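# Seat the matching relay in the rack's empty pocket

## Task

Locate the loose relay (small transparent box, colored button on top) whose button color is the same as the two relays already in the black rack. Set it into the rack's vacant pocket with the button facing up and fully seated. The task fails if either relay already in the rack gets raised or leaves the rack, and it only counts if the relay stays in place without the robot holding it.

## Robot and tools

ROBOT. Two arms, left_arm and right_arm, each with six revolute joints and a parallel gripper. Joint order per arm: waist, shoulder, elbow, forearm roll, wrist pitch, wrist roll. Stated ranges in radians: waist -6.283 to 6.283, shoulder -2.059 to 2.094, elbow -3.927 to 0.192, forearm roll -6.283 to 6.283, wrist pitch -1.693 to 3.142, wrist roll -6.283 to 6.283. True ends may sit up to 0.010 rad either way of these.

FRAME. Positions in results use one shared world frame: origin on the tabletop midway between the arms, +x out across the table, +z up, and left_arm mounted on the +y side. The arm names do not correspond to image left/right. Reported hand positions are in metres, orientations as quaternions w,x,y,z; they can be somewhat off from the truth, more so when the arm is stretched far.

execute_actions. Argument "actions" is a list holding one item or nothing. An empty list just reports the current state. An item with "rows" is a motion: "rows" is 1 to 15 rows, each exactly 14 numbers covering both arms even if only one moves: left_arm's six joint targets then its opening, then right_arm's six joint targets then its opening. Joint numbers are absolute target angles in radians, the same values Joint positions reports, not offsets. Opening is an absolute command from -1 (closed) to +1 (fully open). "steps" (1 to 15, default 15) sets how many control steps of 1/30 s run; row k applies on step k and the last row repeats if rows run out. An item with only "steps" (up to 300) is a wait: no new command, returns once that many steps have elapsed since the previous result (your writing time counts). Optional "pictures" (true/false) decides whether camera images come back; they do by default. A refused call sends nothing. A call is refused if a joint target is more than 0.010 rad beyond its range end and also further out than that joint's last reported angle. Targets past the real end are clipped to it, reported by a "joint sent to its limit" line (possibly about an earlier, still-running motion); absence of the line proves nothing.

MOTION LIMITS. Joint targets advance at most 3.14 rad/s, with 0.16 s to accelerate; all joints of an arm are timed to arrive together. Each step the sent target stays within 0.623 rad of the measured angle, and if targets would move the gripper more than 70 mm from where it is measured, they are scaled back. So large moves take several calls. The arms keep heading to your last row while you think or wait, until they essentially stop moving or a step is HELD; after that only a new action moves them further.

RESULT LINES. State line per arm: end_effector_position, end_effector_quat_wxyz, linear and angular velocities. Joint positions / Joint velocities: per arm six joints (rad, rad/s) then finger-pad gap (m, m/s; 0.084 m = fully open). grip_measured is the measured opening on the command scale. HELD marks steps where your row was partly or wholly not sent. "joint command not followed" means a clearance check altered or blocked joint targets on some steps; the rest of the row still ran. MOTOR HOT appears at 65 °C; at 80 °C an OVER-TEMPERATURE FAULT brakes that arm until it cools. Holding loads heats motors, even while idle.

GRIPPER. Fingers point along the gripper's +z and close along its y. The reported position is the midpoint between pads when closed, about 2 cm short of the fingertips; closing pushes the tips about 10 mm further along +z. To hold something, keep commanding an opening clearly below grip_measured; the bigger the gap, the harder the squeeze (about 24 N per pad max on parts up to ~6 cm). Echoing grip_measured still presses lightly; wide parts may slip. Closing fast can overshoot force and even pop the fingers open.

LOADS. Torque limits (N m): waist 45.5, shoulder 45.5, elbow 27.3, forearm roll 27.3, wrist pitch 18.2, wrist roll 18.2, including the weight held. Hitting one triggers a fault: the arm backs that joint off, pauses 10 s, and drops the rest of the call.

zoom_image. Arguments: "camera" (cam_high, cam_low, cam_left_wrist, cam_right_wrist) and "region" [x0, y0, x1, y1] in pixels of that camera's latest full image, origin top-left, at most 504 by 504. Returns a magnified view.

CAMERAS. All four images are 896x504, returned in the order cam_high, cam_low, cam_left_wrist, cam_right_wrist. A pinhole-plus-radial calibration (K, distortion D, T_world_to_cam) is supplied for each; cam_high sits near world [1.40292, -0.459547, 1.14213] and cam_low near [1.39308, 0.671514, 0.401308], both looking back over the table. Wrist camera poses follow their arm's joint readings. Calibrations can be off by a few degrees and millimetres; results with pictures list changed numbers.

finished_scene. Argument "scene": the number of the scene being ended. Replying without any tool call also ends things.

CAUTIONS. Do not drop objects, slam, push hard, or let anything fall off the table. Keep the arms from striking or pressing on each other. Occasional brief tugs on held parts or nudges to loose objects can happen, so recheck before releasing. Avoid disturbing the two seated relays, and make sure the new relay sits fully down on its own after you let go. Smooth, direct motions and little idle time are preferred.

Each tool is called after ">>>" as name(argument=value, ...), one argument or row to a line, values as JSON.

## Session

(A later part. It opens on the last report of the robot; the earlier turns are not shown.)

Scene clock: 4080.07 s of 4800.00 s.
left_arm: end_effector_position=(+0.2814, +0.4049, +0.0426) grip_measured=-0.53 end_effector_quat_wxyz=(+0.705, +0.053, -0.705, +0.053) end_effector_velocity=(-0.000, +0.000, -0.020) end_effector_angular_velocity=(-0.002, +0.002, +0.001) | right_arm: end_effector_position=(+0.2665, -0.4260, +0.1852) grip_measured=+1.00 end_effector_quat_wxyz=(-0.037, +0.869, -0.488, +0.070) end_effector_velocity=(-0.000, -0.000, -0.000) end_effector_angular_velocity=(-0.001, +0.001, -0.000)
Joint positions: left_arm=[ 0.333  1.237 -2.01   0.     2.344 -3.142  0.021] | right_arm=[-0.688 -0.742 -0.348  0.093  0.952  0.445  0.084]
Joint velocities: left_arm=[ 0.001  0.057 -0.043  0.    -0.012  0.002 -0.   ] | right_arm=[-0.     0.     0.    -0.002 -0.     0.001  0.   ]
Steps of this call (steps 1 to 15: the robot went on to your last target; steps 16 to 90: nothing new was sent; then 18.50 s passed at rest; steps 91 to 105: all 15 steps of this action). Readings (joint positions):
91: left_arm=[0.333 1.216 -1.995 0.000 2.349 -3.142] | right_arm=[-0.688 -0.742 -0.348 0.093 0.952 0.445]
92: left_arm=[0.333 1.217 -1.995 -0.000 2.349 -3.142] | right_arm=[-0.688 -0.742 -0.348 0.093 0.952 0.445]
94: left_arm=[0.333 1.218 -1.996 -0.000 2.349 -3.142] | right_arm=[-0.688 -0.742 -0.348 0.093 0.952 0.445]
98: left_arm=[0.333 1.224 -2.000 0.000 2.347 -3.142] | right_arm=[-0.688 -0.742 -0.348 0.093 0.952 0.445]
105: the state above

>>> execute_actions(
  actions=[
    {"rows": [[0.333,1.2444,-2.0157,0,2.3422,-3.1416,-0.7,-0.688,-0.742,-0.348,0.093,0.952,0.445,1.0],[0.333,1.2444,-2.0157,0,2.3422,-3.1416,-0.63,-0.688,-0.742,-0.348,0.093,0.952,0.445,1.0],[0.333,1.2444,-2.0157,0,2.3422,-3.1416,-0.58,-0.688,-0.742,-0.348,0.093,0.952,0.445,1.0],[0.333,1.2444,-2.0157,0,2.3422,-3.1416,-0.55,-0.688,-0.742,-0.348,0.093,0.952,0.445,1.0],[0.333,1.2444,-2.0157,0,2.3422,-3.1416,-0.54,-0.688,-0.742,-0.348,0.093,0.952,0.445,1.0],[0.333,1.2444,-2.0157,0,2.3422,-3.1416,-0.53,-0.688,-0.742,-0.348,0.093,0.952,0.445,1.0],[0.333,1.2444,-2.0157,0,2.3422,-3.1416,-0.52,-0.688,-0.742,-0.348,0.093,0.952,0.445,1.0],[0.333,1.2444,-2.0157,0,2.3422,-3.1416,-0.51,-0.688,-0.742,-0.348,0.093,0.952,0.445,1.0],[0.333,1.2444,-2.0157,0,2.3422,-3.1416,-0.49,-0.688,-0.742,-0.348,0.093,0.952,0.445,1.0],[0.333,1.2444,-2.0157,0,2.3422,-3.1416,-0.46,-0.688,-0.742,-0.348,0.093,0.952,0.445,1.0],[0.333,1.2444,-2.0157,0,2.3422,-3.1416,-0.42,-0.688,-0.742,-0.348,0.093,0.952,0.445,1.0],[0.333,1.2444,-2.0157,0,2.3422,-3.1416,-0.35,-0.688,-0.742,-0.348,0.093,0.952,0.445,1.0],[0.333,1.2444,-2.0157,0,2.3422,-3.1416,-0.25,-0.688,-0.742,-0.348,0.093,0.952,0.445,1.0],[0.333,1.2444,-2.0157,0,2.3422,-3.1416,-0.1,-0.688,-0.742,-0.348,0.093,0.952,0.445,1.0],[0.333,1.2444,-2.0157,0,2.3422,-3.1416,0.1,-0.688,-0.742,-0.348,0.093,0.952,0.445,1.0]], "steps": 15},
  ],
  pictures=false,
)

Scene clock: 4097.57 s of 4800.00 s.
left_arm: end_effector_position=(+0.2814, +0.4049, +0.0401) grip_measured=-0.24 end_effector_quat_wxyz=(+0.705, +0.053, -0.705, +0.053) end_effector_velocity=(-0.000, +0.001, +0.000) end_effector_angular_velocity=(+0.002, +0.001, +0.002) | right_arm: end_effector_position=(+0.2665, -0.4260, +0.1852) grip_measured=+1.00 end_effector_quat_wxyz=(-0.037, +0.869, -0.488, +0.070) end_effector_velocity=(-0.000, -0.000, -0.001) end_effector_angular_velocity=(+0.001, +0.002, -0.001)
Joint positions: left_arm=[ 0.333  1.244 -2.016 -0.     2.342 -3.142  0.034] | right_arm=[-0.688 -0.742 -0.348  0.093  0.952  0.445  0.084]
Joint velocities: left_arm=[ 0.002  0.     0.    -0.     0.001 -0.002  0.172] | right_arm=[ 0.     0.002 -0.    -0.001 -0.     0.001 -0.   ]
Steps of this call (steps 1 to 15: the robot went on to your last target; steps 16 to 90: nothing new was sent; then 14.00 s passed at rest; steps 91 to 105: all 15 steps of this action). Readings (joint positions):
91: left_arm=[0.333 1.244 -2.016 -0.000 2.342 -3.142] | right_arm=[-0.688 -0.742 -0.348 0.093 0.952 0.445]
92: left_arm=[0.333 1.244 -2.016 0.000 2.342 -3.142] | right_arm=[-0.688 -0.742 -0.348 0.093 0.952 0.445]
94: left_arm=[0.333 1.244 -2.016 -0.000 2.342 -3.142] | right_arm=[-0.688 -0.742 -0.348 0.093 0.952 0.445]
98: left_arm=[0.333 1.244 -2.016 0.000 2.342 -3.142] | right_arm=[-0.688 -0.742 -0.348 0.093 0.952 0.445]
105: the state above

Open to 0.4, then rise.

>>> execute_actions(
  actions=[
    {"rows": [[0.333,1.2444,-2.0157,0,2.3422,-3.1416,0.3,-0.688,-0.742,-0.348,0.093,0.952,0.445,1.0],[0.333,1.2444,-2.0157,0,2.3422,-3.1416,0.4,-0.688,-0.742,-0.348,0.093,0.952,0.445,1.0],[0.333,1.2444,-2.0157,0,2.3422,-3.1416,0.4,-0.688,-0.742,-0.348,0.093,0.952,0.445,1.0],[0.333,1.2444,-2.0157,0,2.3422,-3.1416,0.4,-0.688,-0.742,-0.348,0.093,0.952,0.445,1.0],[0.333,1.2444,-2.0157,0,2.3422,-3.1416,0.4,-0.688,-0.742,-0.348,0.093,0.952,0.445,1.0],[0.333,1.2444,-2.0157,0,2.3422,-3.1416,0.4,-0.688,-0.742,-0.348,0.093,0.952,0.445,1.0],[0.333,1.23,-2.005,0,2.3456,-3.1416,0.4,-0.688,-0.742,-0.348,0.093,0.952,0.445,1.0],[0.333,1.2164,-1.9945,0,2.3489,-3.1416,0.4,-0.688,-0.742,-0.348,0.093,0.952,0.445,1.0],[0.333,1.19,-1.977,0,2.358,-3.1416,0.4,-0.688,-0.742,-0.348,0.093,0.952,0.445,1.0],[0.333,1.164,-1.96,0,2.367,-3.1416,0.4,-0.688,-0.742,-0.348,0.093,0.952,0.445,1.0],[0.333,1.138,-1.943,0,2.376,-3.1416,0.4,-0.688,-0.742,-0.348,0.093,0.952,0.445,1.0],[0.333,1.1125,-1.9264,0,2.3847,-3.1416,0.4,-0.688,-0.742,-0.348,0.093,0.952,0.445,1.0]], "steps": 15},
  ],
  pictures=false,
)

>>> execute_actions(
  actions=[
    {"rows": [[0.333,0.9793,-1.8698,0,2.4612,-3.1416,0.4,-0.688,-0.742,-0.348,0.093,0.952,0.445,1.0]], "steps": 12},
  ],
  pictures=false,
)

>>> execute_actions(
  actions=[
    {"rows": [[0.333,-0.2897,-0.3672,0,0.6568,-3.1416,0.4,-0.688,-0.742,-0.348,0.093,0.952,0.445,1.0]], "steps": 15},
  ],
  pictures=false,
)

>>> execute_actions(
  actions=[
    {"steps": 40},
  ],
)

Scene clock: 4120.10 s of 4800.00 s.
left_arm: end_effector_position=(+0.2821, +0.4050, +0.0733) grip_measured=+0.39 end_effector_quat_wxyz=(+0.705, +0.053, -0.705, +0.053) end_effector_velocity=(+0.020, +0.003, +0.196) end_effector_angular_velocity=(+0.014, -0.096, -0.001) | right_arm: end_effector_position=(+0.2665, -0.4260, +0.1852) grip_measured=+1.00 end_effector_quat_wxyz=(-0.037, +0.869, -0.488, +0.070) end_effector_velocity=(-0.000, -0.000, +0.000) end_effector_angular_velocity=(-0.001, -0.000, -0.001)
Joint positions: left_arm=[ 0.333  1.156 -1.956 -0.     2.37  -3.142  0.061] | right_arm=[-0.688 -0.742 -0.348  0.093  0.952  0.445  0.084]
Joint velocities: left_arm=[-0.001 -0.512  0.259 -0.     0.156  0.001  0.   ] | right_arm=[ 0.    -0.001 -0.    -0.001  0.001  0.001  0.   ]
Steps of this call (steps 1 to 15: the robot went on to your last target; steps 16 to 90: nothing new was sent; then 19.03 s passed at rest; steps 91 to 105: all 15 steps of this action). Readings (joint positions):
91: left_arm=[0.333 1.244 -2.016 -0.000 2.342 -3.142] | right_arm=[-0.688 -0.742 -0.348 0.093 0.952 0.445]
92: left_arm=[0.333 1.244 -2.016 0.000 2.342 -3.142] | right_arm=[-0.688 -0.742 -0.348 0.093 0.952 0.445]
94: left_arm=[0.333 1.244 -2.016 0.000 2.342 -3.142] | right_arm=[-0.688 -0.742 -0.348 0.093 0.952 0.445]
98: left_arm=[0.333 1.243 -2.014 0.000 2.342 -3.142] | right_arm=[-0.688 -0.742 -0.348 0.093 0.952 0.445]
105: the state above

Scene clock: 4120.50 s of 4800.00 s.
left_arm: end_effector_position=(+0.2816, +0.4049, +0.1479) grip_measured=+0.39 end_effector_quat_wxyz=(+0.705, +0.053, -0.705, +0.053) end_effector_velocity=(-0.014, -0.002, +0.008) end_effector_angular_velocity=(-0.010, +0.074, -0.000) | right_arm: end_effector_position=(+0.2665, -0.4260, +0.1852) grip_measured=+1.00 end_effector_quat_wxyz=(-0.037, +0.869, -0.488, +0.070) end_effector_velocity=(-0.000, +0.000, +0.000) end_effector_angular_velocity=(-0.000, +0.000, +0.000)
Joint positions: left_arm=[ 0.333  0.984 -1.872  0.     2.458 -3.142  0.061] | right_arm=[-0.688 -0.742 -0.348  0.093  0.952  0.445  0.084]
Joint velocities: left_arm=[ 0.    -0.013  0.058  0.     0.03  -0.001 -0.   ] | right_arm=[ 0.    -0.001  0.    -0.001  0.     0.001  0.   ]
Steps of this call (steps 1 to 12: all 12 steps of this action). Readings (joint positions):
1: left_arm=[0.333 1.141 -1.949 -0.000 2.375 -3.142] | right_arm=[-0.688 -0.742 -0.348 0.093 0.952 0.445]
2: left_arm=[0.333 1.127 -1.941 -0.000 2.380 -3.142] | right_arm=[-0.688 -0.742 -0.348 0.093 0.952 0.445]
4: left_arm=[0.333 1.084 -1.913 0.000 2.405 -3.142] | right_arm=[-0.688 -0.742 -0.348 0.093 0.952 0.445]
8: left_arm=[0.333 0.998 -1.885 -0.000 2.448 -3.142] | right_arm=[-0.688 -0.742 -0.348 0.093 0.952 0.445]
12: the state above

Scene clock: 4121.00 s of 4800.00 s.
left_arm: end_effector_position=(+0.2450, +0.3994, +0.1441) grip_measured=+0.39 end_effector_quat_wxyz=(-0.306, -0.071, +0.949, -0.023) end_effector_velocity=(-0.096, -0.014, -0.108) end_effector_angular_velocity=(+0.352, -2.326, +0.002) | right_arm: end_effector_position=(+0.2665, -0.4260, +0.1852) grip_measured=+1.00 end_effector_quat_wxyz=(-0.037, +0.869, -0.488, +0.070) end_effector_velocity=(-0.000, -0.000, +0.000) end_effector_angular_velocity=(-0.001, -0.000, +0.001)
Joint positions: left_arm=[ 0.333  0.036 -0.921 -0.     1.509 -3.142  0.061] | right_arm=[-0.688 -0.742 -0.348  0.093  0.952  0.445  0.084]
Joint velocities: left_arm=[ 0.002 -2.318  2.493 -0.    -2.528  0.     0.   ] | right_arm=[-0.    -0.001  0.    -0.     0.    -0.001  0.   ]
Steps of this call (steps 1 to 15: all 15 steps of this action). Readings (joint positions):
1: left_arm=[0.333 0.984 -1.870 0.000 2.459 -3.142] | right_arm=[-0.688 -0.742 -0.348 0.093 0.952 0.445]
2: left_arm=[0.333 0.980 -1.865 0.000 2.455 -3.142] | right_arm=[-0.688 -0.742 -0.348 0.093 0.952 0.445]
4: left_arm=[0.333 0.938 -1.816 0.000 2.408 -3.142] | right_arm=[-0.688 -0.742 -0.348 0.093 0.952 0.445]
8: left_arm=[0.333 0.645 -1.528 -0.000 2.118 -3.142] | right_arm=[-0.688 -0.742 -0.348 0.093 0.952 0.445]
15: the state above

Scene clock: 4122.33 s of 4800.00 s.
left_arm: end_effector_position=(+0.2686, +0.4030, +0.0796) grip_measured=+0.39 end_effector_quat_wxyz=(+0.000, -0.075, +0.997, -0.000) end_effector_velocity=(-0.000, -0.001, -0.000) end_effector_angular_velocity=(-0.000, +0.001, -0.003) | right_arm: end_effector_position=(+0.2665, -0.4260, +0.1852) grip_measured=+1.00 end_effector_quat_wxyz=(-0.037, +0.869, -0.488, +0.070) end_effector_velocity=(-0.000, -0.000, -0.000) end_effector_angular_velocity=(-0.000, +0.002, +0.001)
Joint positions: left_arm=[ 0.333 -0.29  -0.367 -0.     0.657 -3.142  0.061] | right_arm=[-0.688 -0.742 -0.348  0.093  0.952  0.445  0.084]
Joint velocities: left_arm=[-0.002 -0.     0.     0.     0.001  0.001  0.   ] | right_arm=[-0.     0.001 -0.    -0.001  0.001 -0.     0.   ]
Steps of this call (steps 1 to 40: the robot went on to your last target). Readings (joint positions):
1: left_arm=[0.333 -0.036 -0.840 -0.000 1.426 -3.142] | right_arm=[-0.688 -0.742 -0.348 0.093 0.952 0.445]
2: left_arm=[0.333 -0.096 -0.763 -0.000 1.349 -3.142] | right_arm=[-0.688 -0.742 -0.348 0.093 0.952 0.445]
4: left_arm=[0.333 -0.174 -0.629 0.000 1.194 -3.142] | right_arm=[-0.688 -0.742 -0.348 0.093 0.952 0.445]
8: left_arm=[0.333 -0.248 -0.451 0.000 0.880 -3.142] | right_arm=[-0.688 -0.742 -0.348 0.093 0.952 0.445]
40: the state above
camera_calibration (this result's frames):
cam_left_wrist: T_world_to_cam=[[-0.138693, 0.990323, 0.00491747, -0.327568], [0.990172, 0.138758, -0.0174835, -0.247618], [-0.0179967, 0.00244431, -0.999835, 0.211688], [0, 0, 0, 1]] pos_world=[0.203563, 0.35824, 0.208934]
cam_right_wrist: T_world_to_cam=[[-0.843848, -0.523046, -0.119763, 0.053457], [-0.514908, 0.85213, -0.0935071, 0.587197], [0.150962, -0.0172388, -0.988389, 0.267144], [0, 0, 0, 1]] pos_world=[0.307134, -0.467803, 0.325351]

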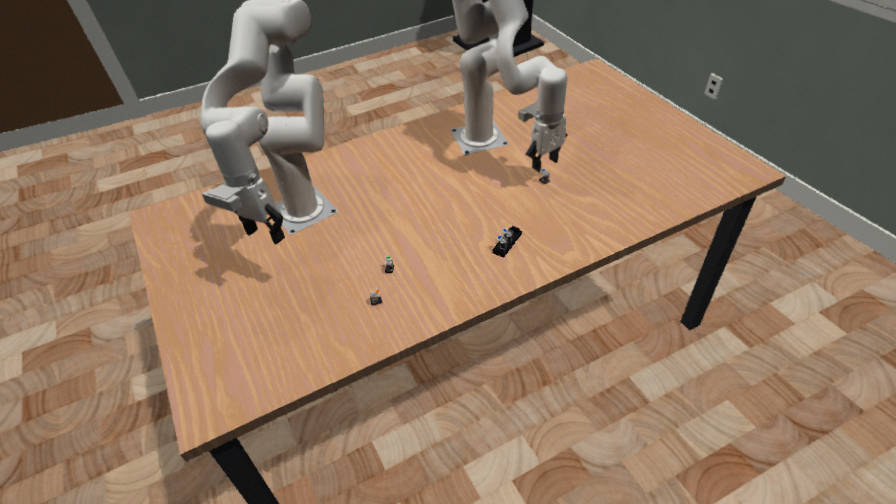

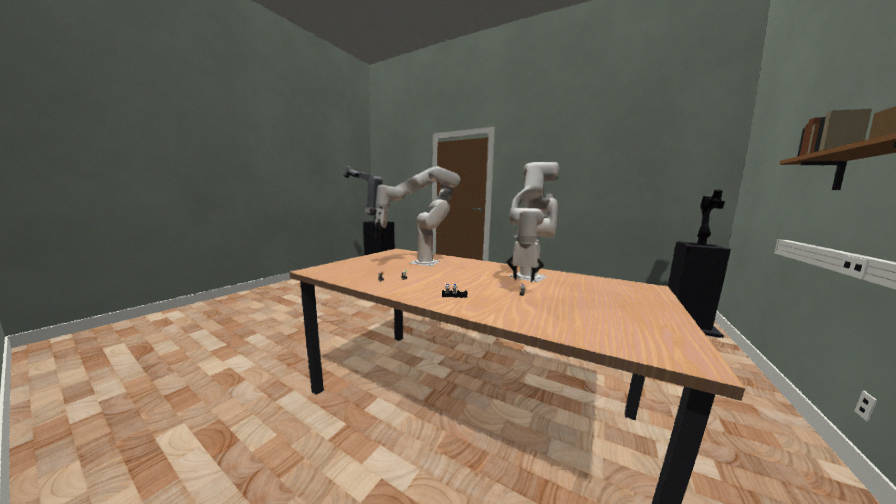

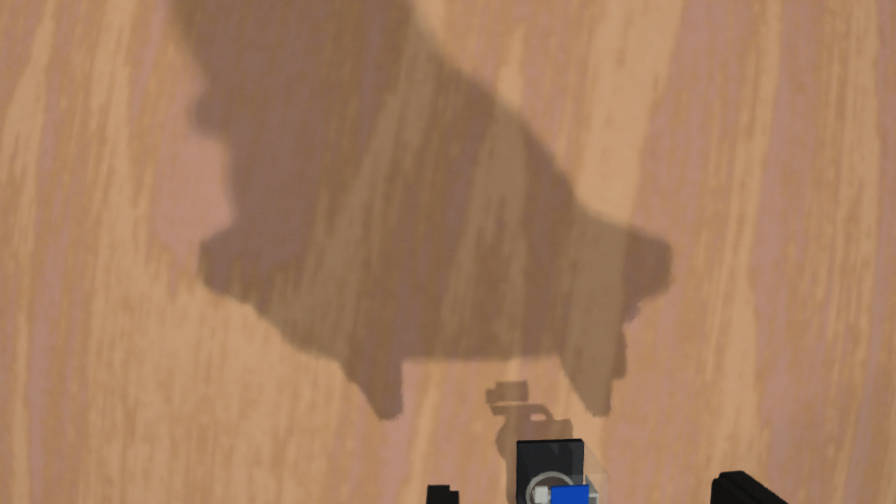

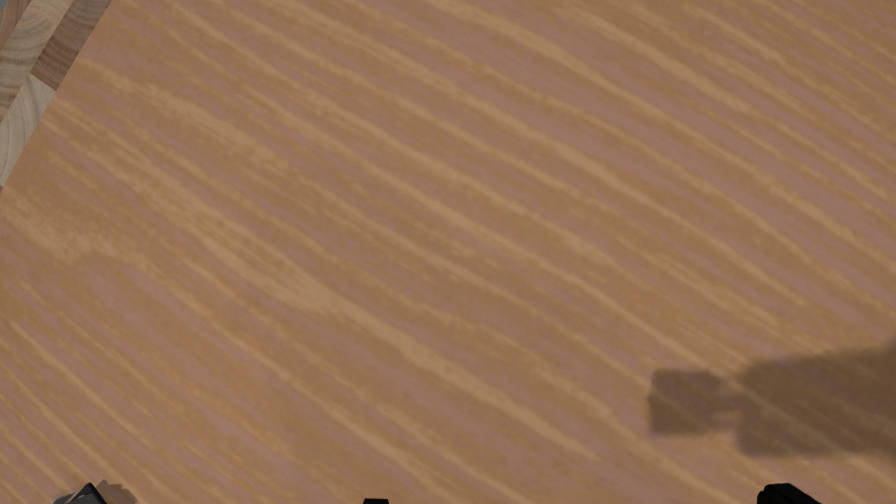

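>>> execute_actions(
  actions=[
    {"rows": [[0.3159,-0.2764,-0.3790,0,0.6554,-1.5879,0.4,-0.688,-0.742,-0.348,0.093,0.952,0.445,1.0]], "steps": 15},
  ],
  pictures=false,
)

>>> execute_actions(
  actions=[
    {"steps": 20},
  ],
)

Scene clock: 4157.27 s of 4800.00 s.
left_arm: end_effector_position=(+0.2726, +0.3982, +0.0795) grip_measured=+0.39 end_effector_quat_wxyz=(-0.000, +0.398, +0.917, -0.000) end_effector_velocity=(+0.002, -0.002, +0.000) end_effector_angular_velocity=(+0.000, -0.001, -2.543) | right_arm: end_effector_position=(+0.2665, -0.4260, +0.1852) grip_measured=+1.00 end_effector_quat_wxyz=(-0.037, +0.869, -0.488, +0.070) end_effector_velocity=(+0.000, -0.000, +0.000) end_effector_angular_velocity=(-0.001, -0.000, -0.001)
Joint positions: left_arm=[ 0.316 -0.277 -0.379  0.     0.655 -2.189  0.061] | right_arm=[-0.688 -0.742 -0.348  0.093  0.952  0.445  0.084]
Joint velocities: left_arm=[-0.007  0.005 -0.005  0.    -0.002  2.536 -0.   ] | right_arm=[-0.    -0.    -0.001 -0.001  0.     0.001 -0.   ]
Steps of this call (steps 1 to 15: the robot went on to your last target; steps 16 to 90: nothing new was sent; then 31.43 s passed at rest; steps 91 to 105: all 15 steps of this action). Readings (joint positions):
91: left_arm=[0.333 -0.290 -0.367 -0.000 0.657 -3.141] | right_arm=[-0.688 -0.742 -0.348 0.093 0.952 0.445]
92: left_arm=[0.333 -0.290 -0.367 -0.000 0.657 -3.137] | right_arm=[-0.688 -0.742 -0.348 0.093 0.952 0.445]
94: left_arm=[0.332 -0.289 -0.368 -0.000 0.657 -3.090] | right_arm=[-0.688 -0.742 -0.348 0.093 0.952 0.445]
98: left_arm=[0.324 -0.283 -0.373 -0.000 0.656 -2.799] | right_arm=[-0.688 -0.742 -0.348 0.093 0.952 0.445]
105: the state above

Scene clock: 4157.93 s of 4800.00 s.
left_arm: end_effector_position=(+0.2728, +0.3981, +0.0795) grip_measured=+0.39 end_effector_quat_wxyz=(+0.000, +0.652, +0.758, -0.000) end_effector_velocity=(-0.000, +0.000, -0.000) end_effector_angular_velocity=(-0.000, +0.000, -0.006) | right_arm: end_effector_position=(+0.2665, -0.4260, +0.1852) grip_measured=+1.00 end_effector_quat_wxyz=(-0.037, +0.869, -0.488, +0.070) end_effector_velocity=(-0.000, -0.000, +0.000) end_effector_angular_velocity=(-0.001, -0.001, -0.000)
Joint positions: left_arm=[ 0.316 -0.276 -0.379 -0.     0.655 -1.589  0.061] | right_arm=[-0.688 -0.742 -0.348  0.093  0.952  0.445  0.084]
Joint velocities: left_arm=[ 0.     0.    -0.    -0.     0.001  0.006  0.   ] | right_arm=[ 0.    -0.002  0.    -0.001  0.001  0.001 -0.   ]
Steps of this call (steps 1 to 20: the robot went on to your last target). Readings (joint positions):
1: left_arm=[0.316 -0.277 -0.379 0.000 0.655 -2.104] | right_arm=[-0.688 -0.742 -0.348 0.093 0.952 0.445]
2: left_arm=[0.316 -0.277 -0.379 0.000 0.655 -2.019] | right_arm=[-0.688 -0.742 -0.348 0.093 0.952 0.445]
4: left_arm=[0.316 -0.277 -0.379 0.000 0.655 -1.858] | right_arm=[-0.688 -0.742 -0.348 0.093 0.952 0.445]
8: left_arm=[0.316 -0.276 -0.379 0.000 0.655 -1.651] | right_arm=[-0.688 -0.742 -0.348 0.093 0.952 0.445]
20: the state above
camera_calibration (this result's frames):
cam_left_wrist: T_world_to_cam=[[0.990236, 0.139314, 0.00491878, -0.29135], [0.139379, -0.990083, -0.0175653, 0.430353], [0.00242291, 0.0180794, -0.999834, 0.199942], [0, 0, 0, 1]] pos_world=[0.228039, 0.46306, 0.208901]
cam_right_wrist: T_world_to_cam=[[-0.843848, -0.523046, -0.119763, 0.053457], [-0.514908, 0.85213, -0.0935071, 0.587197], [0.150962, -0.0172388, -0.988389, 0.267144], [0, 0, 0, 1]] pos_world=[0.307134, -0.467803, 0.325351]

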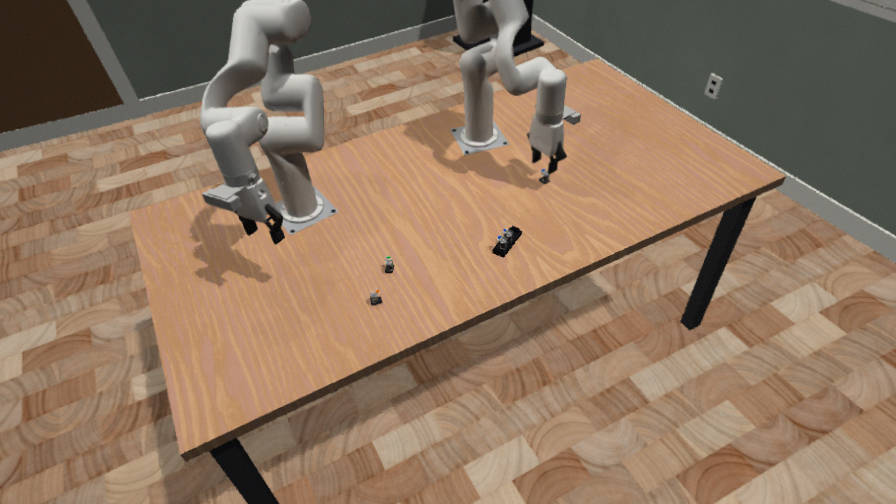

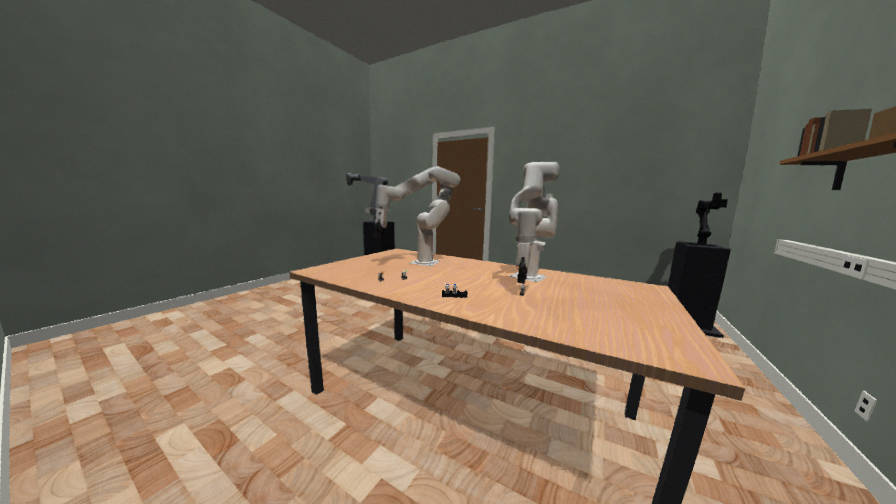

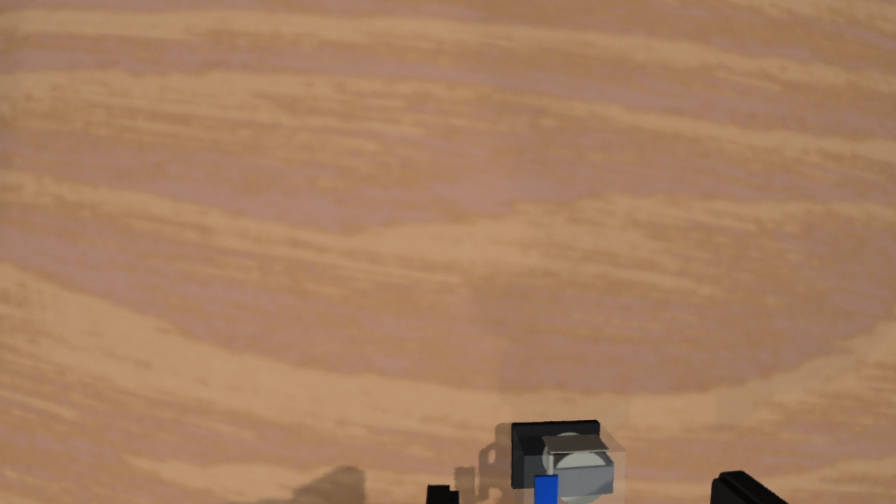

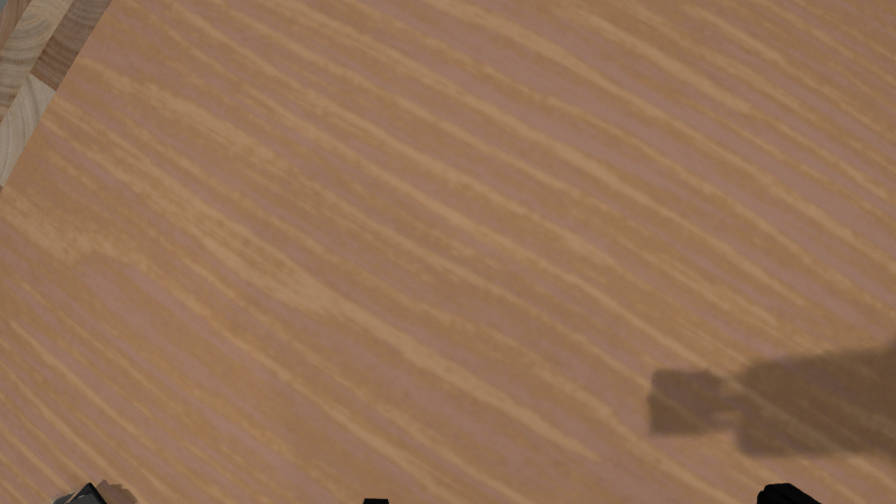

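>>> execute_actions(
  actions=[
    {"rows": [[0.3295,-0.2897,-0.3672,0,0.6568,1.5673,0.4,-0.688,-0.742,-0.348,0.093,0.952,0.445,1.0]], "steps": 15},
  ],
  pictures=false,
)

>>> execute_actions(
  actions=[
    {"steps": 28},
  ],
)

Scene clock: 4180.13 s of 4800.00 s.
left_arm: end_effector_position=(+0.2689, +0.4017, +0.0796) grip_measured=+0.39 end_effector_quat_wxyz=(+0.000, +0.925, +0.381, +0.000) end_effector_velocity=(-0.002, +0.001, +0.000) end_effector_angular_velocity=(+0.001, -0.000, -2.532) | right_arm: end_effector_position=(+0.2665, -0.4260, +0.1852) grip_measured=+1.00 end_effector_quat_wxyz=(-0.037, +0.869, -0.488, +0.070) end_effector_velocity=(-0.000, -0.000, -0.000) end_effector_angular_velocity=(-0.002, +0.002, +0.004)
Joint positions: left_arm=[ 0.329 -0.289 -0.368  0.     0.657 -0.635  0.061] | right_arm=[-0.688 -0.742 -0.348  0.093  0.952  0.445  0.084]
Joint velocities: left_arm=[ 0.005 -0.005  0.005  0.     0.     2.537 -0.   ] | right_arm=[ 0.     0.     0.001 -0.002 -0.    -0.003  0.   ]
Steps of this call (steps 1 to 15: the robot went on to your last target; steps 16 to 90: nothing new was sent; then 18.70 s passed at rest; steps 91 to 105: all 15 steps of this action). Readings (joint positions):
91: left_arm=[0.316 -0.276 -0.379 -0.000 0.655 -1.588] | right_arm=[-0.688 -0.742 -0.348 0.093 0.952 0.445]
92: left_arm=[0.316 -0.276 -0.379 -0.000 0.655 -1.583] | right_arm=[-0.688 -0.742 -0.348 0.093 0.952 0.445]
94: left_arm=[0.317 -0.277 -0.378 -0.000 0.656 -1.536] | right_arm=[-0.688 -0.742 -0.348 0.093 0.952 0.445]
98: left_arm=[0.323 -0.283 -0.373 -0.000 0.656 -1.245] | right_arm=[-0.688 -0.742 -0.348 0.093 0.952 0.445]
105: the state above

Scene clock: 4181.07 s of 4800.00 s.
left_arm: end_effector_position=(+0.2687, +0.4019, +0.0795) grip_measured=+0.39 end_effector_quat_wxyz=(-0.000, +0.770, -0.638, +0.000) end_effector_velocity=(+0.000, +0.000, +0.000) end_effector_angular_velocity=(+0.000, -0.002, -0.484) | right_arm: end_effector_position=(+0.2665, -0.4260, +0.1852) grip_measured=+1.00 end_effector_quat_wxyz=(-0.037, +0.869, -0.488, +0.070) end_effector_velocity=(-0.000, +0.000, -0.000) end_effector_angular_velocity=(+0.001, +0.001, -0.002)
Joint positions: left_arm=[ 0.329 -0.29  -0.367  0.     0.657  1.529  0.061] | right_arm=[-0.688 -0.742 -0.348  0.093  0.952  0.445  0.084]
Joint velocities: left_arm=[ 0.001 -0.    -0.    -0.    -0.001  0.485 -0.   ] | right_arm=[-0.    -0.     0.     0.001  0.001  0.002 -0.   ]
Steps of this call (steps 1 to 28: the robot went on to your last target). Readings (joint positions):
1: left_arm=[0.329 -0.289 -0.368 0.000 0.657 -0.550] | right_arm=[-0.688 -0.742 -0.348 0.093 0.952 0.445]
2: left_arm=[0.329 -0.289 -0.367 0.000 0.657 -0.465] | right_arm=[-0.688 -0.742 -0.348 0.093 0.952 0.445]
4: left_arm=[0.329 -0.290 -0.367 0.000 0.657 -0.295] | right_arm=[-0.688 -0.742 -0.348 0.093 0.952 0.445]
8: left_arm=[0.329 -0.290 -0.367 0.000 0.657 0.046] | right_arm=[-0.688 -0.742 -0.348 0.093 0.952 0.445]
28: the state above
camera_calibration (this result's frames):
cam_left_wrist: T_world_to_cam=[[-0.984377, -0.176004, 0.00486329, 0.369522], [-0.176063, 0.984222, -0.0175798, -0.273942], [-0.00169243, -0.0181614, -0.999834, 0.215583], [0, 0, 0, 1]] pos_world=[0.315883, 0.338573, 0.208934]
cam_right_wrist: T_world_to_cam=[[-0.843848, -0.523046, -0.119763, 0.053457], [-0.514908, 0.85213, -0.0935071, 0.587197], [0.150962, -0.0172388, -0.988389, 0.267144], [0, 0, 0, 1]] pos_world=[0.307134, -0.467803, 0.325351]

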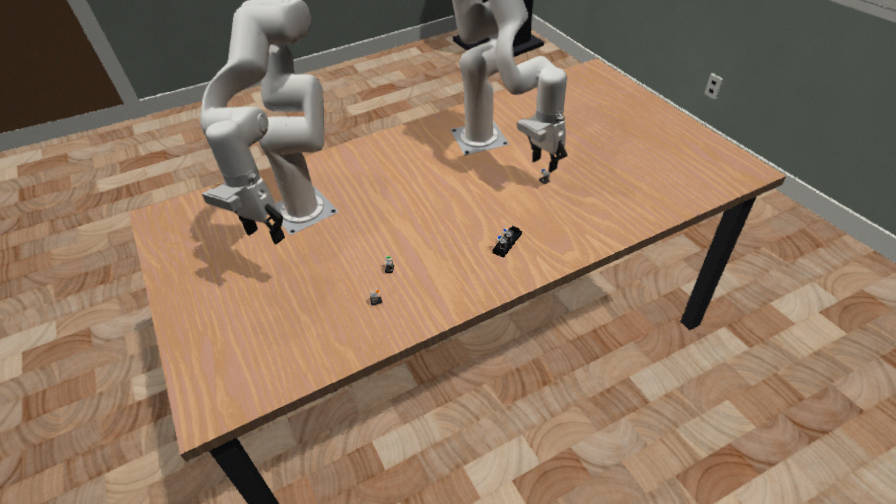

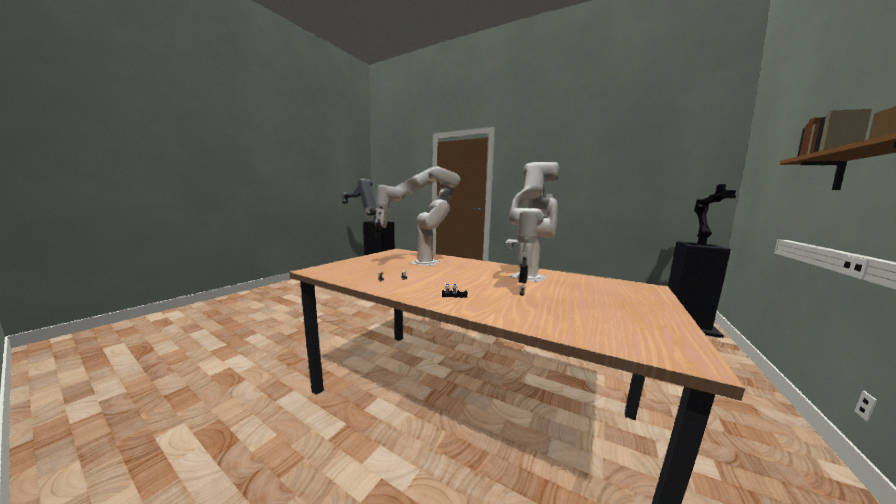

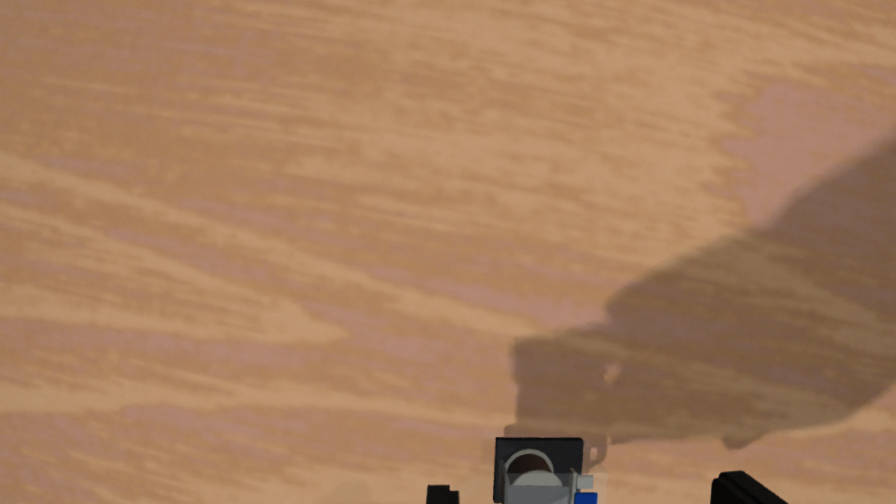

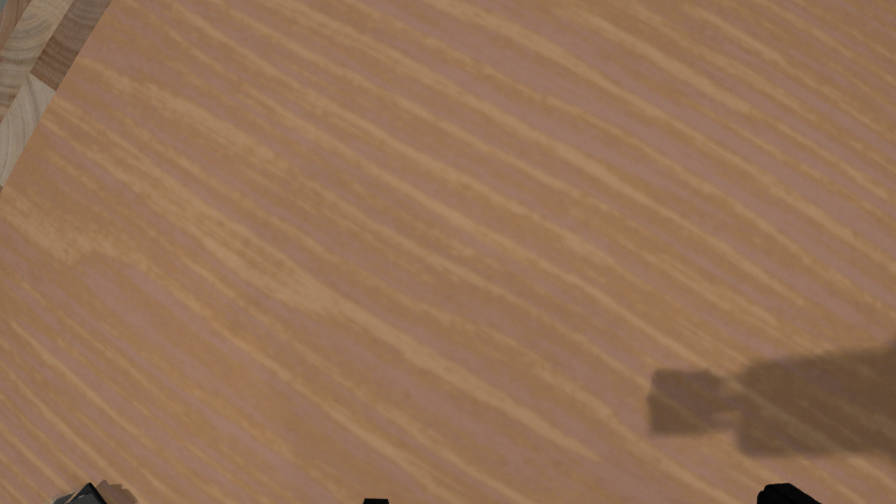

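>>> execute_actions(
  actions=[
    {"rows": [[0.3294,-0.2738,-0.3814,0,0.6552,1.5672,0.4,-0.688,-0.742,-0.348,0.093,0.952,0.445,1.0],[0.3294,-0.2738,-0.3814,0,0.6552,1.5672,0.4,-0.688,-0.742,-0.348,0.093,0.952,0.445,1.0],[0.3294,-0.2738,-0.3814,0,0.6552,1.5672,0.4,-0.688,-0.742,-0.348,0.093,0.952,0.445,1.0],[0.3294,-0.233,-0.3747,0,0.6074,1.5672,0.4,-0.688,-0.742,-0.348,0.093,0.952,0.445,1.0],[0.3294,-0.1915,-0.368,0,0.5595,1.5672,0.4,-0.688,-0.742,-0.348,0.093,0.952,0.445,1.0],[0.3294,-0.1504,-0.3613,0,0.5117,1.5672,0.4,-0.688,-0.742,-0.348,0.093,0.952,0.445,1.0],[0.3294,-0.1093,-0.3546,0,0.4639,1.5672,0.4,-0.688,-0.742,-0.348,0.093,0.952,0.445,1.0]], "steps": 15},
  ],
  pictures=false,
)

>>> execute_actions(
  actions=[
    {"rows": [[0.3294,-0.1093,-0.3546,0,0.4639,1.5672,0.25,-0.688,-0.742,-0.348,0.093,0.952,0.445,1.0],[0.3294,-0.1093,-0.3546,0,0.4639,1.5672,0.12,-0.688,-0.742,-0.348,0.093,0.952,0.445,1.0],[0.3294,-0.1093,-0.3546,0,0.4639,1.5672,0.0,-0.688,-0.742,-0.348,0.093,0.952,0.445,1.0],[0.3294,-0.1093,-0.3546,0,0.4639,1.5672,-0.1,-0.688,-0.742,-0.348,0.093,0.952,0.445,1.0],[0.3294,-0.1093,-0.3546,0,0.4639,1.5672,-0.2,-0.688,-0.742,-0.348,0.093,0.952,0.445,1.0],[0.3294,-0.1093,-0.3546,0,0.4639,1.5672,-0.3,-0.688,-0.742,-0.348,0.093,0.952,0.445,1.0],[0.3294,-0.1093,-0.3546,0,0.4639,1.5672,-0.4,-0.688,-0.742,-0.348,0.093,0.952,0.445,1.0],[0.3294,-0.1093,-0.3546,0,0.4639,1.5672,-0.5,-0.688,-0.742,-0.348,0.093,0.952,0.445,1.0],[0.3294,-0.1093,-0.3546,0,0.4639,1.5672,-0.7,-0.688,-0.742,-0.348,0.093,0.952,0.445,1.0]], "steps": 15},
  ],
  pictures=false,
)

Scene clock: 4227.80 s of 4800.00 s.
left_arm: end_effector_position=(+0.2717, +0.4023, +0.0345) grip_measured=+0.39 end_effector_quat_wxyz=(+0.002, +0.758, -0.652, -0.001) end_effector_velocity=(+0.019, +0.002, -0.020) end_effector_angular_velocity=(+0.009, -0.060, -0.003) | right_arm: end_effector_position=(+0.2665, -0.4260, +0.1852) grip_measured=+1.00 end_effector_quat_wxyz=(-0.037, +0.869, -0.488, +0.070) end_effector_velocity=(-0.000, -0.000, -0.000) end_effector_angular_velocity=(-0.001, +0.001, +0.000)
Joint positions: left_arm=[ 0.329 -0.118 -0.355  0.     0.477  1.567  0.061] | right_arm=[-0.688 -0.742 -0.348  0.093  0.952  0.445  0.084]
Joint velocities: left_arm=[-0.003  0.105 -0.005 -0.    -0.16   0.     0.   ] | right_arm=[ 0.     0.001 -0.    -0.001 -0.     0.001 -0.   ]
Steps of this call (steps 1 to 30: the robot went on to your last target; steps 31 to 90: nothing new was sent; then 43.23 s passed at rest; steps 91 to 105: all 15 steps of this action). Readings (joint positions):
91: left_arm=[0.329 -0.290 -0.367 0.000 0.657 1.567] | right_arm=[-0.688 -0.742 -0.348 0.093 0.952 0.445]
92: left_arm=[0.329 -0.288 -0.368 0.000 0.657 1.567] | right_arm=[-0.688 -0.742 -0.348 0.093 0.952 0.445]
94: left_arm=[0.329 -0.282 -0.374 0.000 0.656 1.567] | right_arm=[-0.688 -0.742 -0.348 0.093 0.952 0.445]
98: left_arm=[0.329 -0.232 -0.374 -0.000 0.600 1.567] | right_arm=[-0.688 -0.742 -0.348 0.093 0.952 0.445]
105: the state above

Scene clock: 4228.30 s of 4800.00 s.
left_arm: end_effector_position=(+0.2731, +0.4025, +0.0328) grip_measured=-0.38 end_effector_quat_wxyz=(-0.000, +0.758, -0.652, +0.000) end_effector_velocity=(-0.000, +0.000, -0.000) end_effector_angular_velocity=(-0.000, +0.000, +0.001) | right_arm: end_effector_position=(+0.2665, -0.4260, +0.1852) grip_measured=+1.00 end_effector_quat_wxyz=(-0.037, +0.869, -0.488, +0.070) end_effector_velocity=(+0.001, -0.000, +0.001) end_effector_angular_velocity=(-0.001, -0.003, -0.000)
Joint positions: left_arm=[ 0.329 -0.11  -0.355  0.     0.464  1.567  0.027] | right_arm=[-0.688 -0.742 -0.348  0.093  0.952  0.445  0.084]
Joint velocities: left_arm=[ 0.     0.001 -0.    -0.001 -0.    -0.     0.   ] | right_arm=[-0.    -0.001 -0.002  0.     0.    -0.     0.   ]
Steps of this call (steps 1 to 15: all 15 steps of this action). Readings (joint positions):
1: left_arm=[0.329 -0.116 -0.355 0.000 0.473 1.567] | right_arm=[-0.688 -0.742 -0.348 0.093 0.952 0.445]
2: left_arm=[0.329 -0.114 -0.355 0.000 0.470 1.567] | right_arm=[-0.688 -0.742 -0.348 0.093 0.952 0.445]
4: left_arm=[0.329 -0.112 -0.355 -0.000 0.467 1.567] | right_arm=[-0.688 -0.742 -0.348 0.093 0.952 0.445]
8: left_arm=[0.329 -0.110 -0.355 -0.000 0.464 1.567] | right_arm=[-0.688 -0.742 -0.348 0.093 0.952 0.445]
15: the state above

>>> execute_actions(
  actions=[
    {"rows": [[0.3294,-0.1504,-0.3613,0,0.5117,1.5672,-0.7,-0.688,-0.742,-0.348,0.093,0.952,0.445,1.0],[0.3294,-0.1915,-0.368,0,0.5595,1.5672,-0.7,-0.688,-0.742,-0.348,0.093,0.952,0.445,1.0],[0.3294,-0.233,-0.3747,0,0.6074,1.5672,-0.7,-0.688,-0.742,-0.348,0.093,0.952,0.445,1.0],[0.3294,-0.2738,-0.3814,0,0.6552,1.5672,-0.7,-0.688,-0.742,-0.348,0.093,0.952,0.445,1.0],[0.3294,-0.2738,-0.3814,0,0.6552,1.5672,-0.7,-0.688,-0.742,-0.348,0.093,0.952,0.445,1.0],[0.3294,-0.2738,-0.3814,0,0.6552,1.5672,-0.7,-0.688,-0.742,-0.348,0.093,0.952,0.445,1.0],[-0.1450,0.2352,-1.0446,0,0.8094,0.7340,-0.7,-0.688,-0.742,-0.348,0.093,0.952,0.445,1.0]], "steps": 15},
  ],
  pictures=false,
)

>>> execute_actions(
  actions=[
    {"steps": 25},
  ],
)

Scene clock: 4250.13 s of 4800.00 s.
left_arm: end_effector_position=(+0.3327, +0.3552, +0.0822) grip_measured=-0.38 end_effector_quat_wxyz=(-0.001, +0.777, -0.629, +0.001) end_effector_velocity=(+0.237, -0.230, +0.061) end_effector_angular_velocity=(-0.003, -0.007, +0.402) | right_arm: end_effector_position=(+0.2665, -0.4260, +0.1852) grip_measured=+1.00 end_effector_quat_wxyz=(-0.037, +0.869, -0.488, +0.070) end_effector_velocity=(-0.000, -0.000, +0.000) end_effector_angular_velocity=(-0.001, -0.001, +0.001)
Joint positions: left_arm=[ 0.182 -0.089 -0.576  0.     0.662  1.36   0.027] | right_arm=[-0.688 -0.742 -0.348  0.093  0.952  0.445  0.084]
Joint velocities: left_arm=[-0.609  0.601 -0.884 -0.001  0.276 -1.01  -0.   ] | right_arm=[ 0.    -0.002  0.001 -0.001 -0.    -0.     0.   ]
Steps of this call (steps 1 to 15: the robot went on to your last target; steps 16 to 90: nothing new was sent; then 18.33 s passed at rest; steps 91 to 105: all 15 steps of this action). Readings (joint positions):
91: left_arm=[0.329 -0.109 -0.355 0.000 0.464 1.567] | right_arm=[-0.688 -0.742 -0.348 0.093 0.952 0.445]
92: left_arm=[0.329 -0.111 -0.355 -0.000 0.467 1.567] | right_arm=[-0.688 -0.742 -0.348 0.093 0.952 0.445]
94: left_arm=[0.329 -0.131 -0.355 0.000 0.494 1.567] | right_arm=[-0.688 -0.742 -0.348 0.093 0.952 0.445]
98: left_arm=[0.327 -0.220 -0.376 -0.000 0.593 1.563] | right_arm=[-0.688 -0.742 -0.348 0.093 0.952 0.445]
105: the state above

Scene clock: 4250.97 s of 4800.00 s.
left_arm: end_effector_position=(+0.4247, +0.1969, +0.0995) grip_measured=-0.38 end_effector_quat_wxyz=(+0.000, +0.862, -0.506, -0.000) end_effector_velocity=(+0.002, -0.006, +0.001) end_effector_angular_velocity=(-0.001, -0.003, +0.007) | right_arm: end_effector_position=(+0.2665, -0.4260, +0.1852) grip_measured=+1.00 end_effector_quat_wxyz=(-0.037, +0.869, -0.488, +0.070) end_effector_velocity=(-0.000, +0.000, -0.000) end_effector_angular_velocity=(+0.002, +0.001, -0.001)
Joint positions: left_arm=[-0.143  0.234 -1.043  0.     0.809  0.736  0.027] | right_arm=[-0.688 -0.742 -0.348  0.093  0.952  0.445  0.084]
Joint velocities: left_arm=[-0.01   0.009 -0.015  0.     0.003 -0.017 -0.   ] | right_arm=[-0.     0.001  0.     0.001  0.     0.    -0.   ]
Steps of this call (steps 1 to 25: the robot went on to your last target). Readings (joint positions):
1: left_arm=[0.162 -0.069 -0.606 -0.000 0.671 1.325] | right_arm=[-0.688 -0.742 -0.348 0.093 0.952 0.445]
2: left_arm=[0.142 -0.050 -0.635 -0.000 0.680 1.289] | right_arm=[-0.688 -0.742 -0.348 0.093 0.952 0.445]
4: left_arm=[0.102 -0.010 -0.692 -0.000 0.698 1.213] | right_arm=[-0.688 -0.742 -0.348 0.093 0.952 0.445]
8: left_arm=[0.023 0.069 -0.805 -0.000 0.734 1.059] | right_arm=[-0.688 -0.742 -0.348 0.093 0.952 0.445]
25: the state above
camera_calibration (this result's frames):
cam_left_wrist: T_world_to_cam=[[-0.878586, -0.477558, 0.00505902, 0.501314], [-0.477569, 0.878422, -0.0174169, 0.104484], [0.00387362, -0.0177183, -0.999836, 0.229648], [0, 0, 0, 1]] pos_world=[0.489456, 0.151695, 0.228894]
cam_right_wrist: T_world_to_cam=[[-0.843848, -0.523046, -0.119763, 0.0534569], [-0.514908, 0.85213, -0.0935072, 0.587197], [0.150962, -0.017239, -0.988389, 0.267144], [0, 0, 0, 1]] pos_world=[0.307134, -0.467803, 0.325351]

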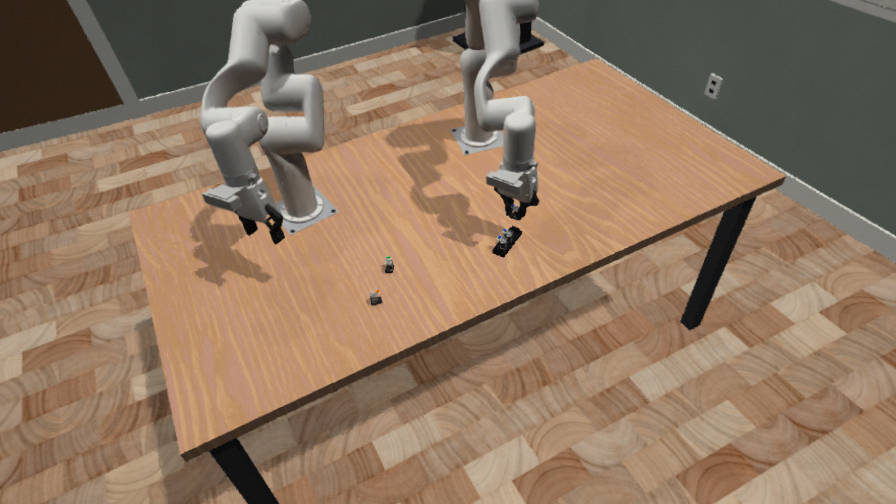

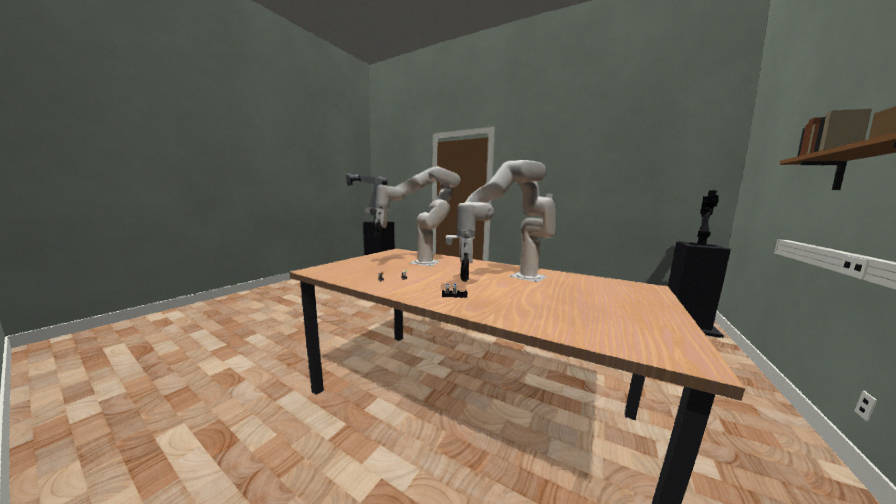

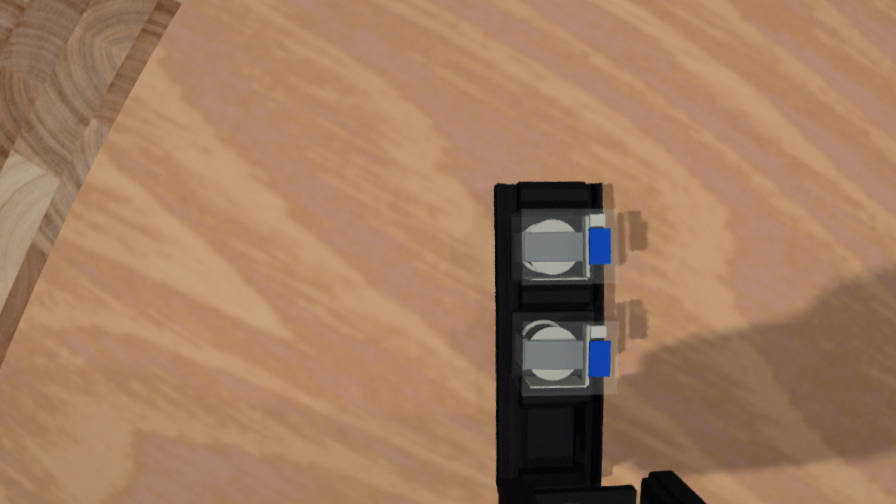

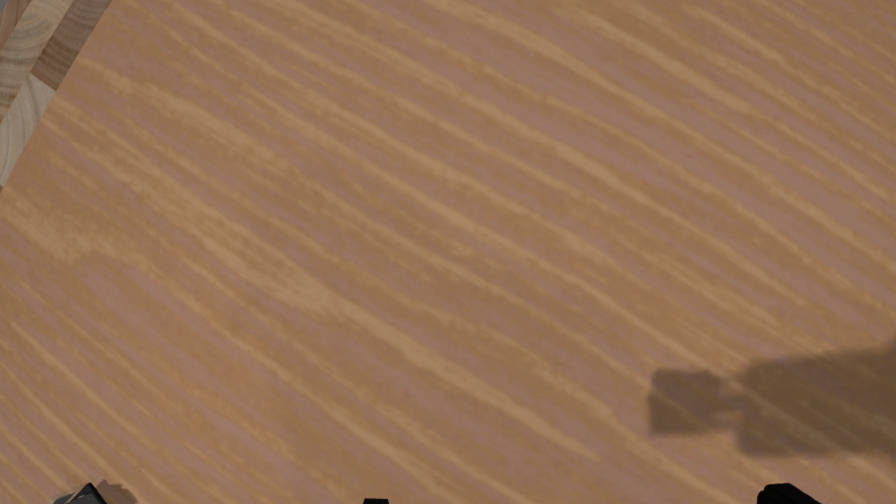

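>>> execute_actions(
  actions=[
    {"rows": [[-0.1450,0.2879,-1.0295,0,0.7416,0.7340,-0.7,-0.688,-0.742,-0.348,0.093,0.952,0.445,1.0],[-0.1450,0.2879,-1.0295,0,0.7416,0.7340,-0.7,-0.688,-0.742,-0.348,0.093,0.952,0.445,1.0],[-0.1450,0.3406,-1.0144,0,0.6738,0.7340,-0.7,-0.688,-0.742,-0.348,0.093,0.952,0.445,1.0],[-0.1450,0.3406,-1.0144,0,0.6738,0.7340,-0.7,-0.688,-0.742,-0.348,0.093,0.952,0.445,1.0],[-0.1450,0.3406,-1.0144,0,0.6738,0.7340,-0.7,-0.688,-0.742,-0.348,0.093,0.952,0.445,1.0],[-0.1450,0.3406,-1.0144,0,0.6738,0.7340,-0.7,-0.688,-0.742,-0.348,0.093,0.952,0.445,1.0],[-0.1450,0.3406,-1.0144,0,0.6738,0.7340,-0.7,-0.688,-0.742,-0.348,0.093,0.952,0.445,1.0],[-0.1450,0.3406,-1.0144,0,0.6738,0.7340,-0.7,-0.688,-0.742,-0.348,0.093,0.952,0.445,1.0],[-0.1450,0.3416,-1.0143,0,0.6727,0.7340,-0.7,-0.688,-0.742,-0.348,0.093,0.952,0.445,1.0],[-0.1450,0.3426,-1.0142,0,0.6716,0.7340,-0.7,-0.688,-0.742,-0.348,0.093,0.952,0.445,1.0],[-0.1450,0.3436,-1.0141,0,0.6705,0.7340,-0.7,-0.688,-0.742,-0.348,0.093,0.952,0.445,1.0],[-0.1450,0.3446,-1.0140,0,0.6694,0.7340,-0.7,-0.688,-0.742,-0.348,0.093,0.952,0.445,1.0],[-0.1450,0.3456,-1.0139,0,0.6682,0.7340,-0.7,-0.688,-0.742,-0.348,0.093,0.952,0.445,1.0],[-0.1450,0.3466,-1.0138,0,0.6671,0.7340,-0.7,-0.688,-0.742,-0.348,0.093,0.952,0.445,1.0],[-0.1450,0.3476,-1.0136,0,0.6660,0.7340,-0.7,-0.688,-0.742,-0.348,0.093,0.952,0.445,1.0]], "steps": 15},
  ],
  pictures=false,
)

>>> execute_actions(
  actions=[
    {"rows": [[-0.1450,0.3486,-1.0135,0,0.6649,0.7340,-0.7,-0.688,-0.742,-0.348,0.093,0.952,0.445,1.0],[-0.1450,0.3496,-1.0134,0,0.6638,0.7340,-0.7,-0.688,-0.742,-0.348,0.093,0.952,0.445,1.0],[-0.1450,0.3506,-1.0133,0,0.6627,0.7340,-0.7,-0.688,-0.742,-0.348,0.093,0.952,0.445,1.0],[-0.1450,0.3516,-1.0132,0,0.6616,0.7340,-0.7,-0.688,-0.742,-0.348,0.093,0.952,0.445,1.0],[-0.1450,0.3526,-1.0131,0,0.6605,0.7340,-0.7,-0.688,-0.742,-0.348,0.093,0.952,0.445,1.0],[-0.1450,0.3536,-1.0130,0,0.6594,0.7340,-0.7,-0.688,-0.742,-0.348,0.093,0.952,0.445,1.0],[-0.1450,0.3546,-1.0129,0,0.6582,0.7340,-0.7,-0.688,-0.742,-0.348,0.093,0.952,0.445,1.0],[-0.1450,0.3556,-1.0128,0,0.6571,0.7340,-0.7,-0.688,-0.742,-0.348,0.093,0.952,0.445,1.0],[-0.1450,0.3566,-1.0127,0,0.6560,0.7340,-0.7,-0.688,-0.742,-0.348,0.093,0.952,0.445,1.0],[-0.1450,0.3576,-1.0126,0,0.6549,0.7340,-0.7,-0.688,-0.742,-0.348,0.093,0.952,0.445,1.0],[-0.1450,0.3586,-1.0125,0,0.6538,0.7340,-0.7,-0.688,-0.742,-0.348,0.093,0.952,0.445,1.0],[-0.1450,0.3596,-1.0123,0,0.6527,0.7340,-0.7,-0.688,-0.742,-0.348,0.093,0.952,0.445,1.0],[-0.1450,0.3606,-1.0122,0,0.6516,0.7340,-0.7,-0.688,-0.742,-0.348,0.093,0.952,0.445,1.0],[-0.1450,0.3616,-1.0121,0,0.6505,0.7340,-0.7,-0.688,-0.742,-0.348,0.093,0.952,0.445,1.0],[-0.1450,0.3626,-1.0120,0,0.6494,0.7340,-0.7,-0.688,-0.742,-0.348,0.093,0.952,0.445,1.0]], "steps": 15},
  ],
  pictures=false,
)

Scene clock: 4301.10 s of 4800.00 s.
left_arm: end_effector_position=(+0.4243, +0.1961, +0.0453) grip_measured=-0.38 end_effector_quat_wxyz=(+0.000, +0.862, -0.506, -0.001) end_effector_velocity=(+0.006, -0.002, -0.013) end_effector_angular_velocity=(-0.007, -0.019, +0.001) | right_arm: end_effector_position=(+0.2665, -0.4260, +0.1852) grip_measured=+1.00 end_effector_quat_wxyz=(-0.037, +0.869, -0.488, +0.070) end_effector_velocity=(+0.000, +0.000, -0.000) end_effector_angular_velocity=(+0.002, +0.000, -0.002)
Joint positions: left_arm=[-0.145  0.343 -1.014 -0.     0.673  0.734  0.027] | right_arm=[-0.688 -0.742 -0.348  0.093  0.952  0.445  0.084]
Joint velocities: left_arm=[ 0.     0.036 -0.001  0.    -0.056 -0.     0.   ] | right_arm=[ 0.     0.001 -0.001  0.002  0.001  0.001  0.   ]
Steps of this call (steps 1 to 30: the robot went on to your last target; steps 31 to 90: nothing new was sent; then 46.63 s passed at rest; steps 91 to 105: all 15 steps of this action). Readings (joint positions):
91: left_arm=[-0.145 0.235 -1.045 -0.000 0.809 0.734] | right_arm=[-0.688 -0.742 -0.348 0.093 0.952 0.445]
92: left_arm=[-0.145 0.237 -1.044 -0.000 0.805 0.734] | right_arm=[-0.688 -0.742 -0.348 0.093 0.952 0.445]
94: left_arm=[-0.145 0.255 -1.041 -0.000 0.778 0.734] | right_arm=[-0.688 -0.742 -0.348 0.093 0.952 0.445]
98: left_arm=[-0.145 0.319 -1.019 0.000 0.707 0.734] | right_arm=[-0.688 -0.742 -0.348 0.093 0.952 0.445]
105: the state above

Scene clock: 4301.60 s of 4800.00 s.
left_arm: end_effector_position=(+0.4246, +0.1961, +0.0381) grip_measured=-0.38 end_effector_quat_wxyz=(+0.000, +0.862, -0.506, -0.001) end_effector_velocity=(-0.002, +0.000, -0.016) end_effector_angular_velocity=(+0.001, +0.005, +0.000) | right_arm: end_effector_position=(+0.2665, -0.4260, +0.1852) grip_measured=+1.00 end_effector_quat_wxyz=(-0.037, +0.869, -0.488, +0.070) end_effector_velocity=(+0.000, -0.000, +0.000) end_effector_angular_velocity=(-0.001, -0.000, +0.000)
Joint positions: left_arm=[-0.145  0.359 -1.012  0.     0.654  0.734  0.027] | right_arm=[-0.688 -0.742 -0.348  0.093  0.952  0.445  0.084]
Joint velocities: left_arm=[-0.001  0.033  0.005 -0.    -0.033 -0.001  0.   ] | right_arm=[-0.     0.    -0.001 -0.001 -0.     0.     0.   ]
Steps of this call (steps 1 to 15: all 15 steps of this action). Readings (joint positions):
1: left_arm=[-0.145 0.344 -1.014 -0.000 0.671 0.734] | right_arm=[-0.688 -0.742 -0.348 0.093 0.952 0.445]
2: left_arm=[-0.145 0.345 -1.014 -0.000 0.670 0.734] | right_arm=[-0.688 -0.742 -0.348 0.093 0.952 0.445]
4: left_arm=[-0.145 0.347 -1.014 -0.000 0.667 0.734] | right_arm=[-0.688 -0.742 -0.348 0.093 0.952 0.445]
8: left_arm=[-0.145 0.350 -1.014 -0.000 0.663 0.734] | right_arm=[-0.688 -0.742 -0.348 0.093 0.952 0.445]
15: the state above


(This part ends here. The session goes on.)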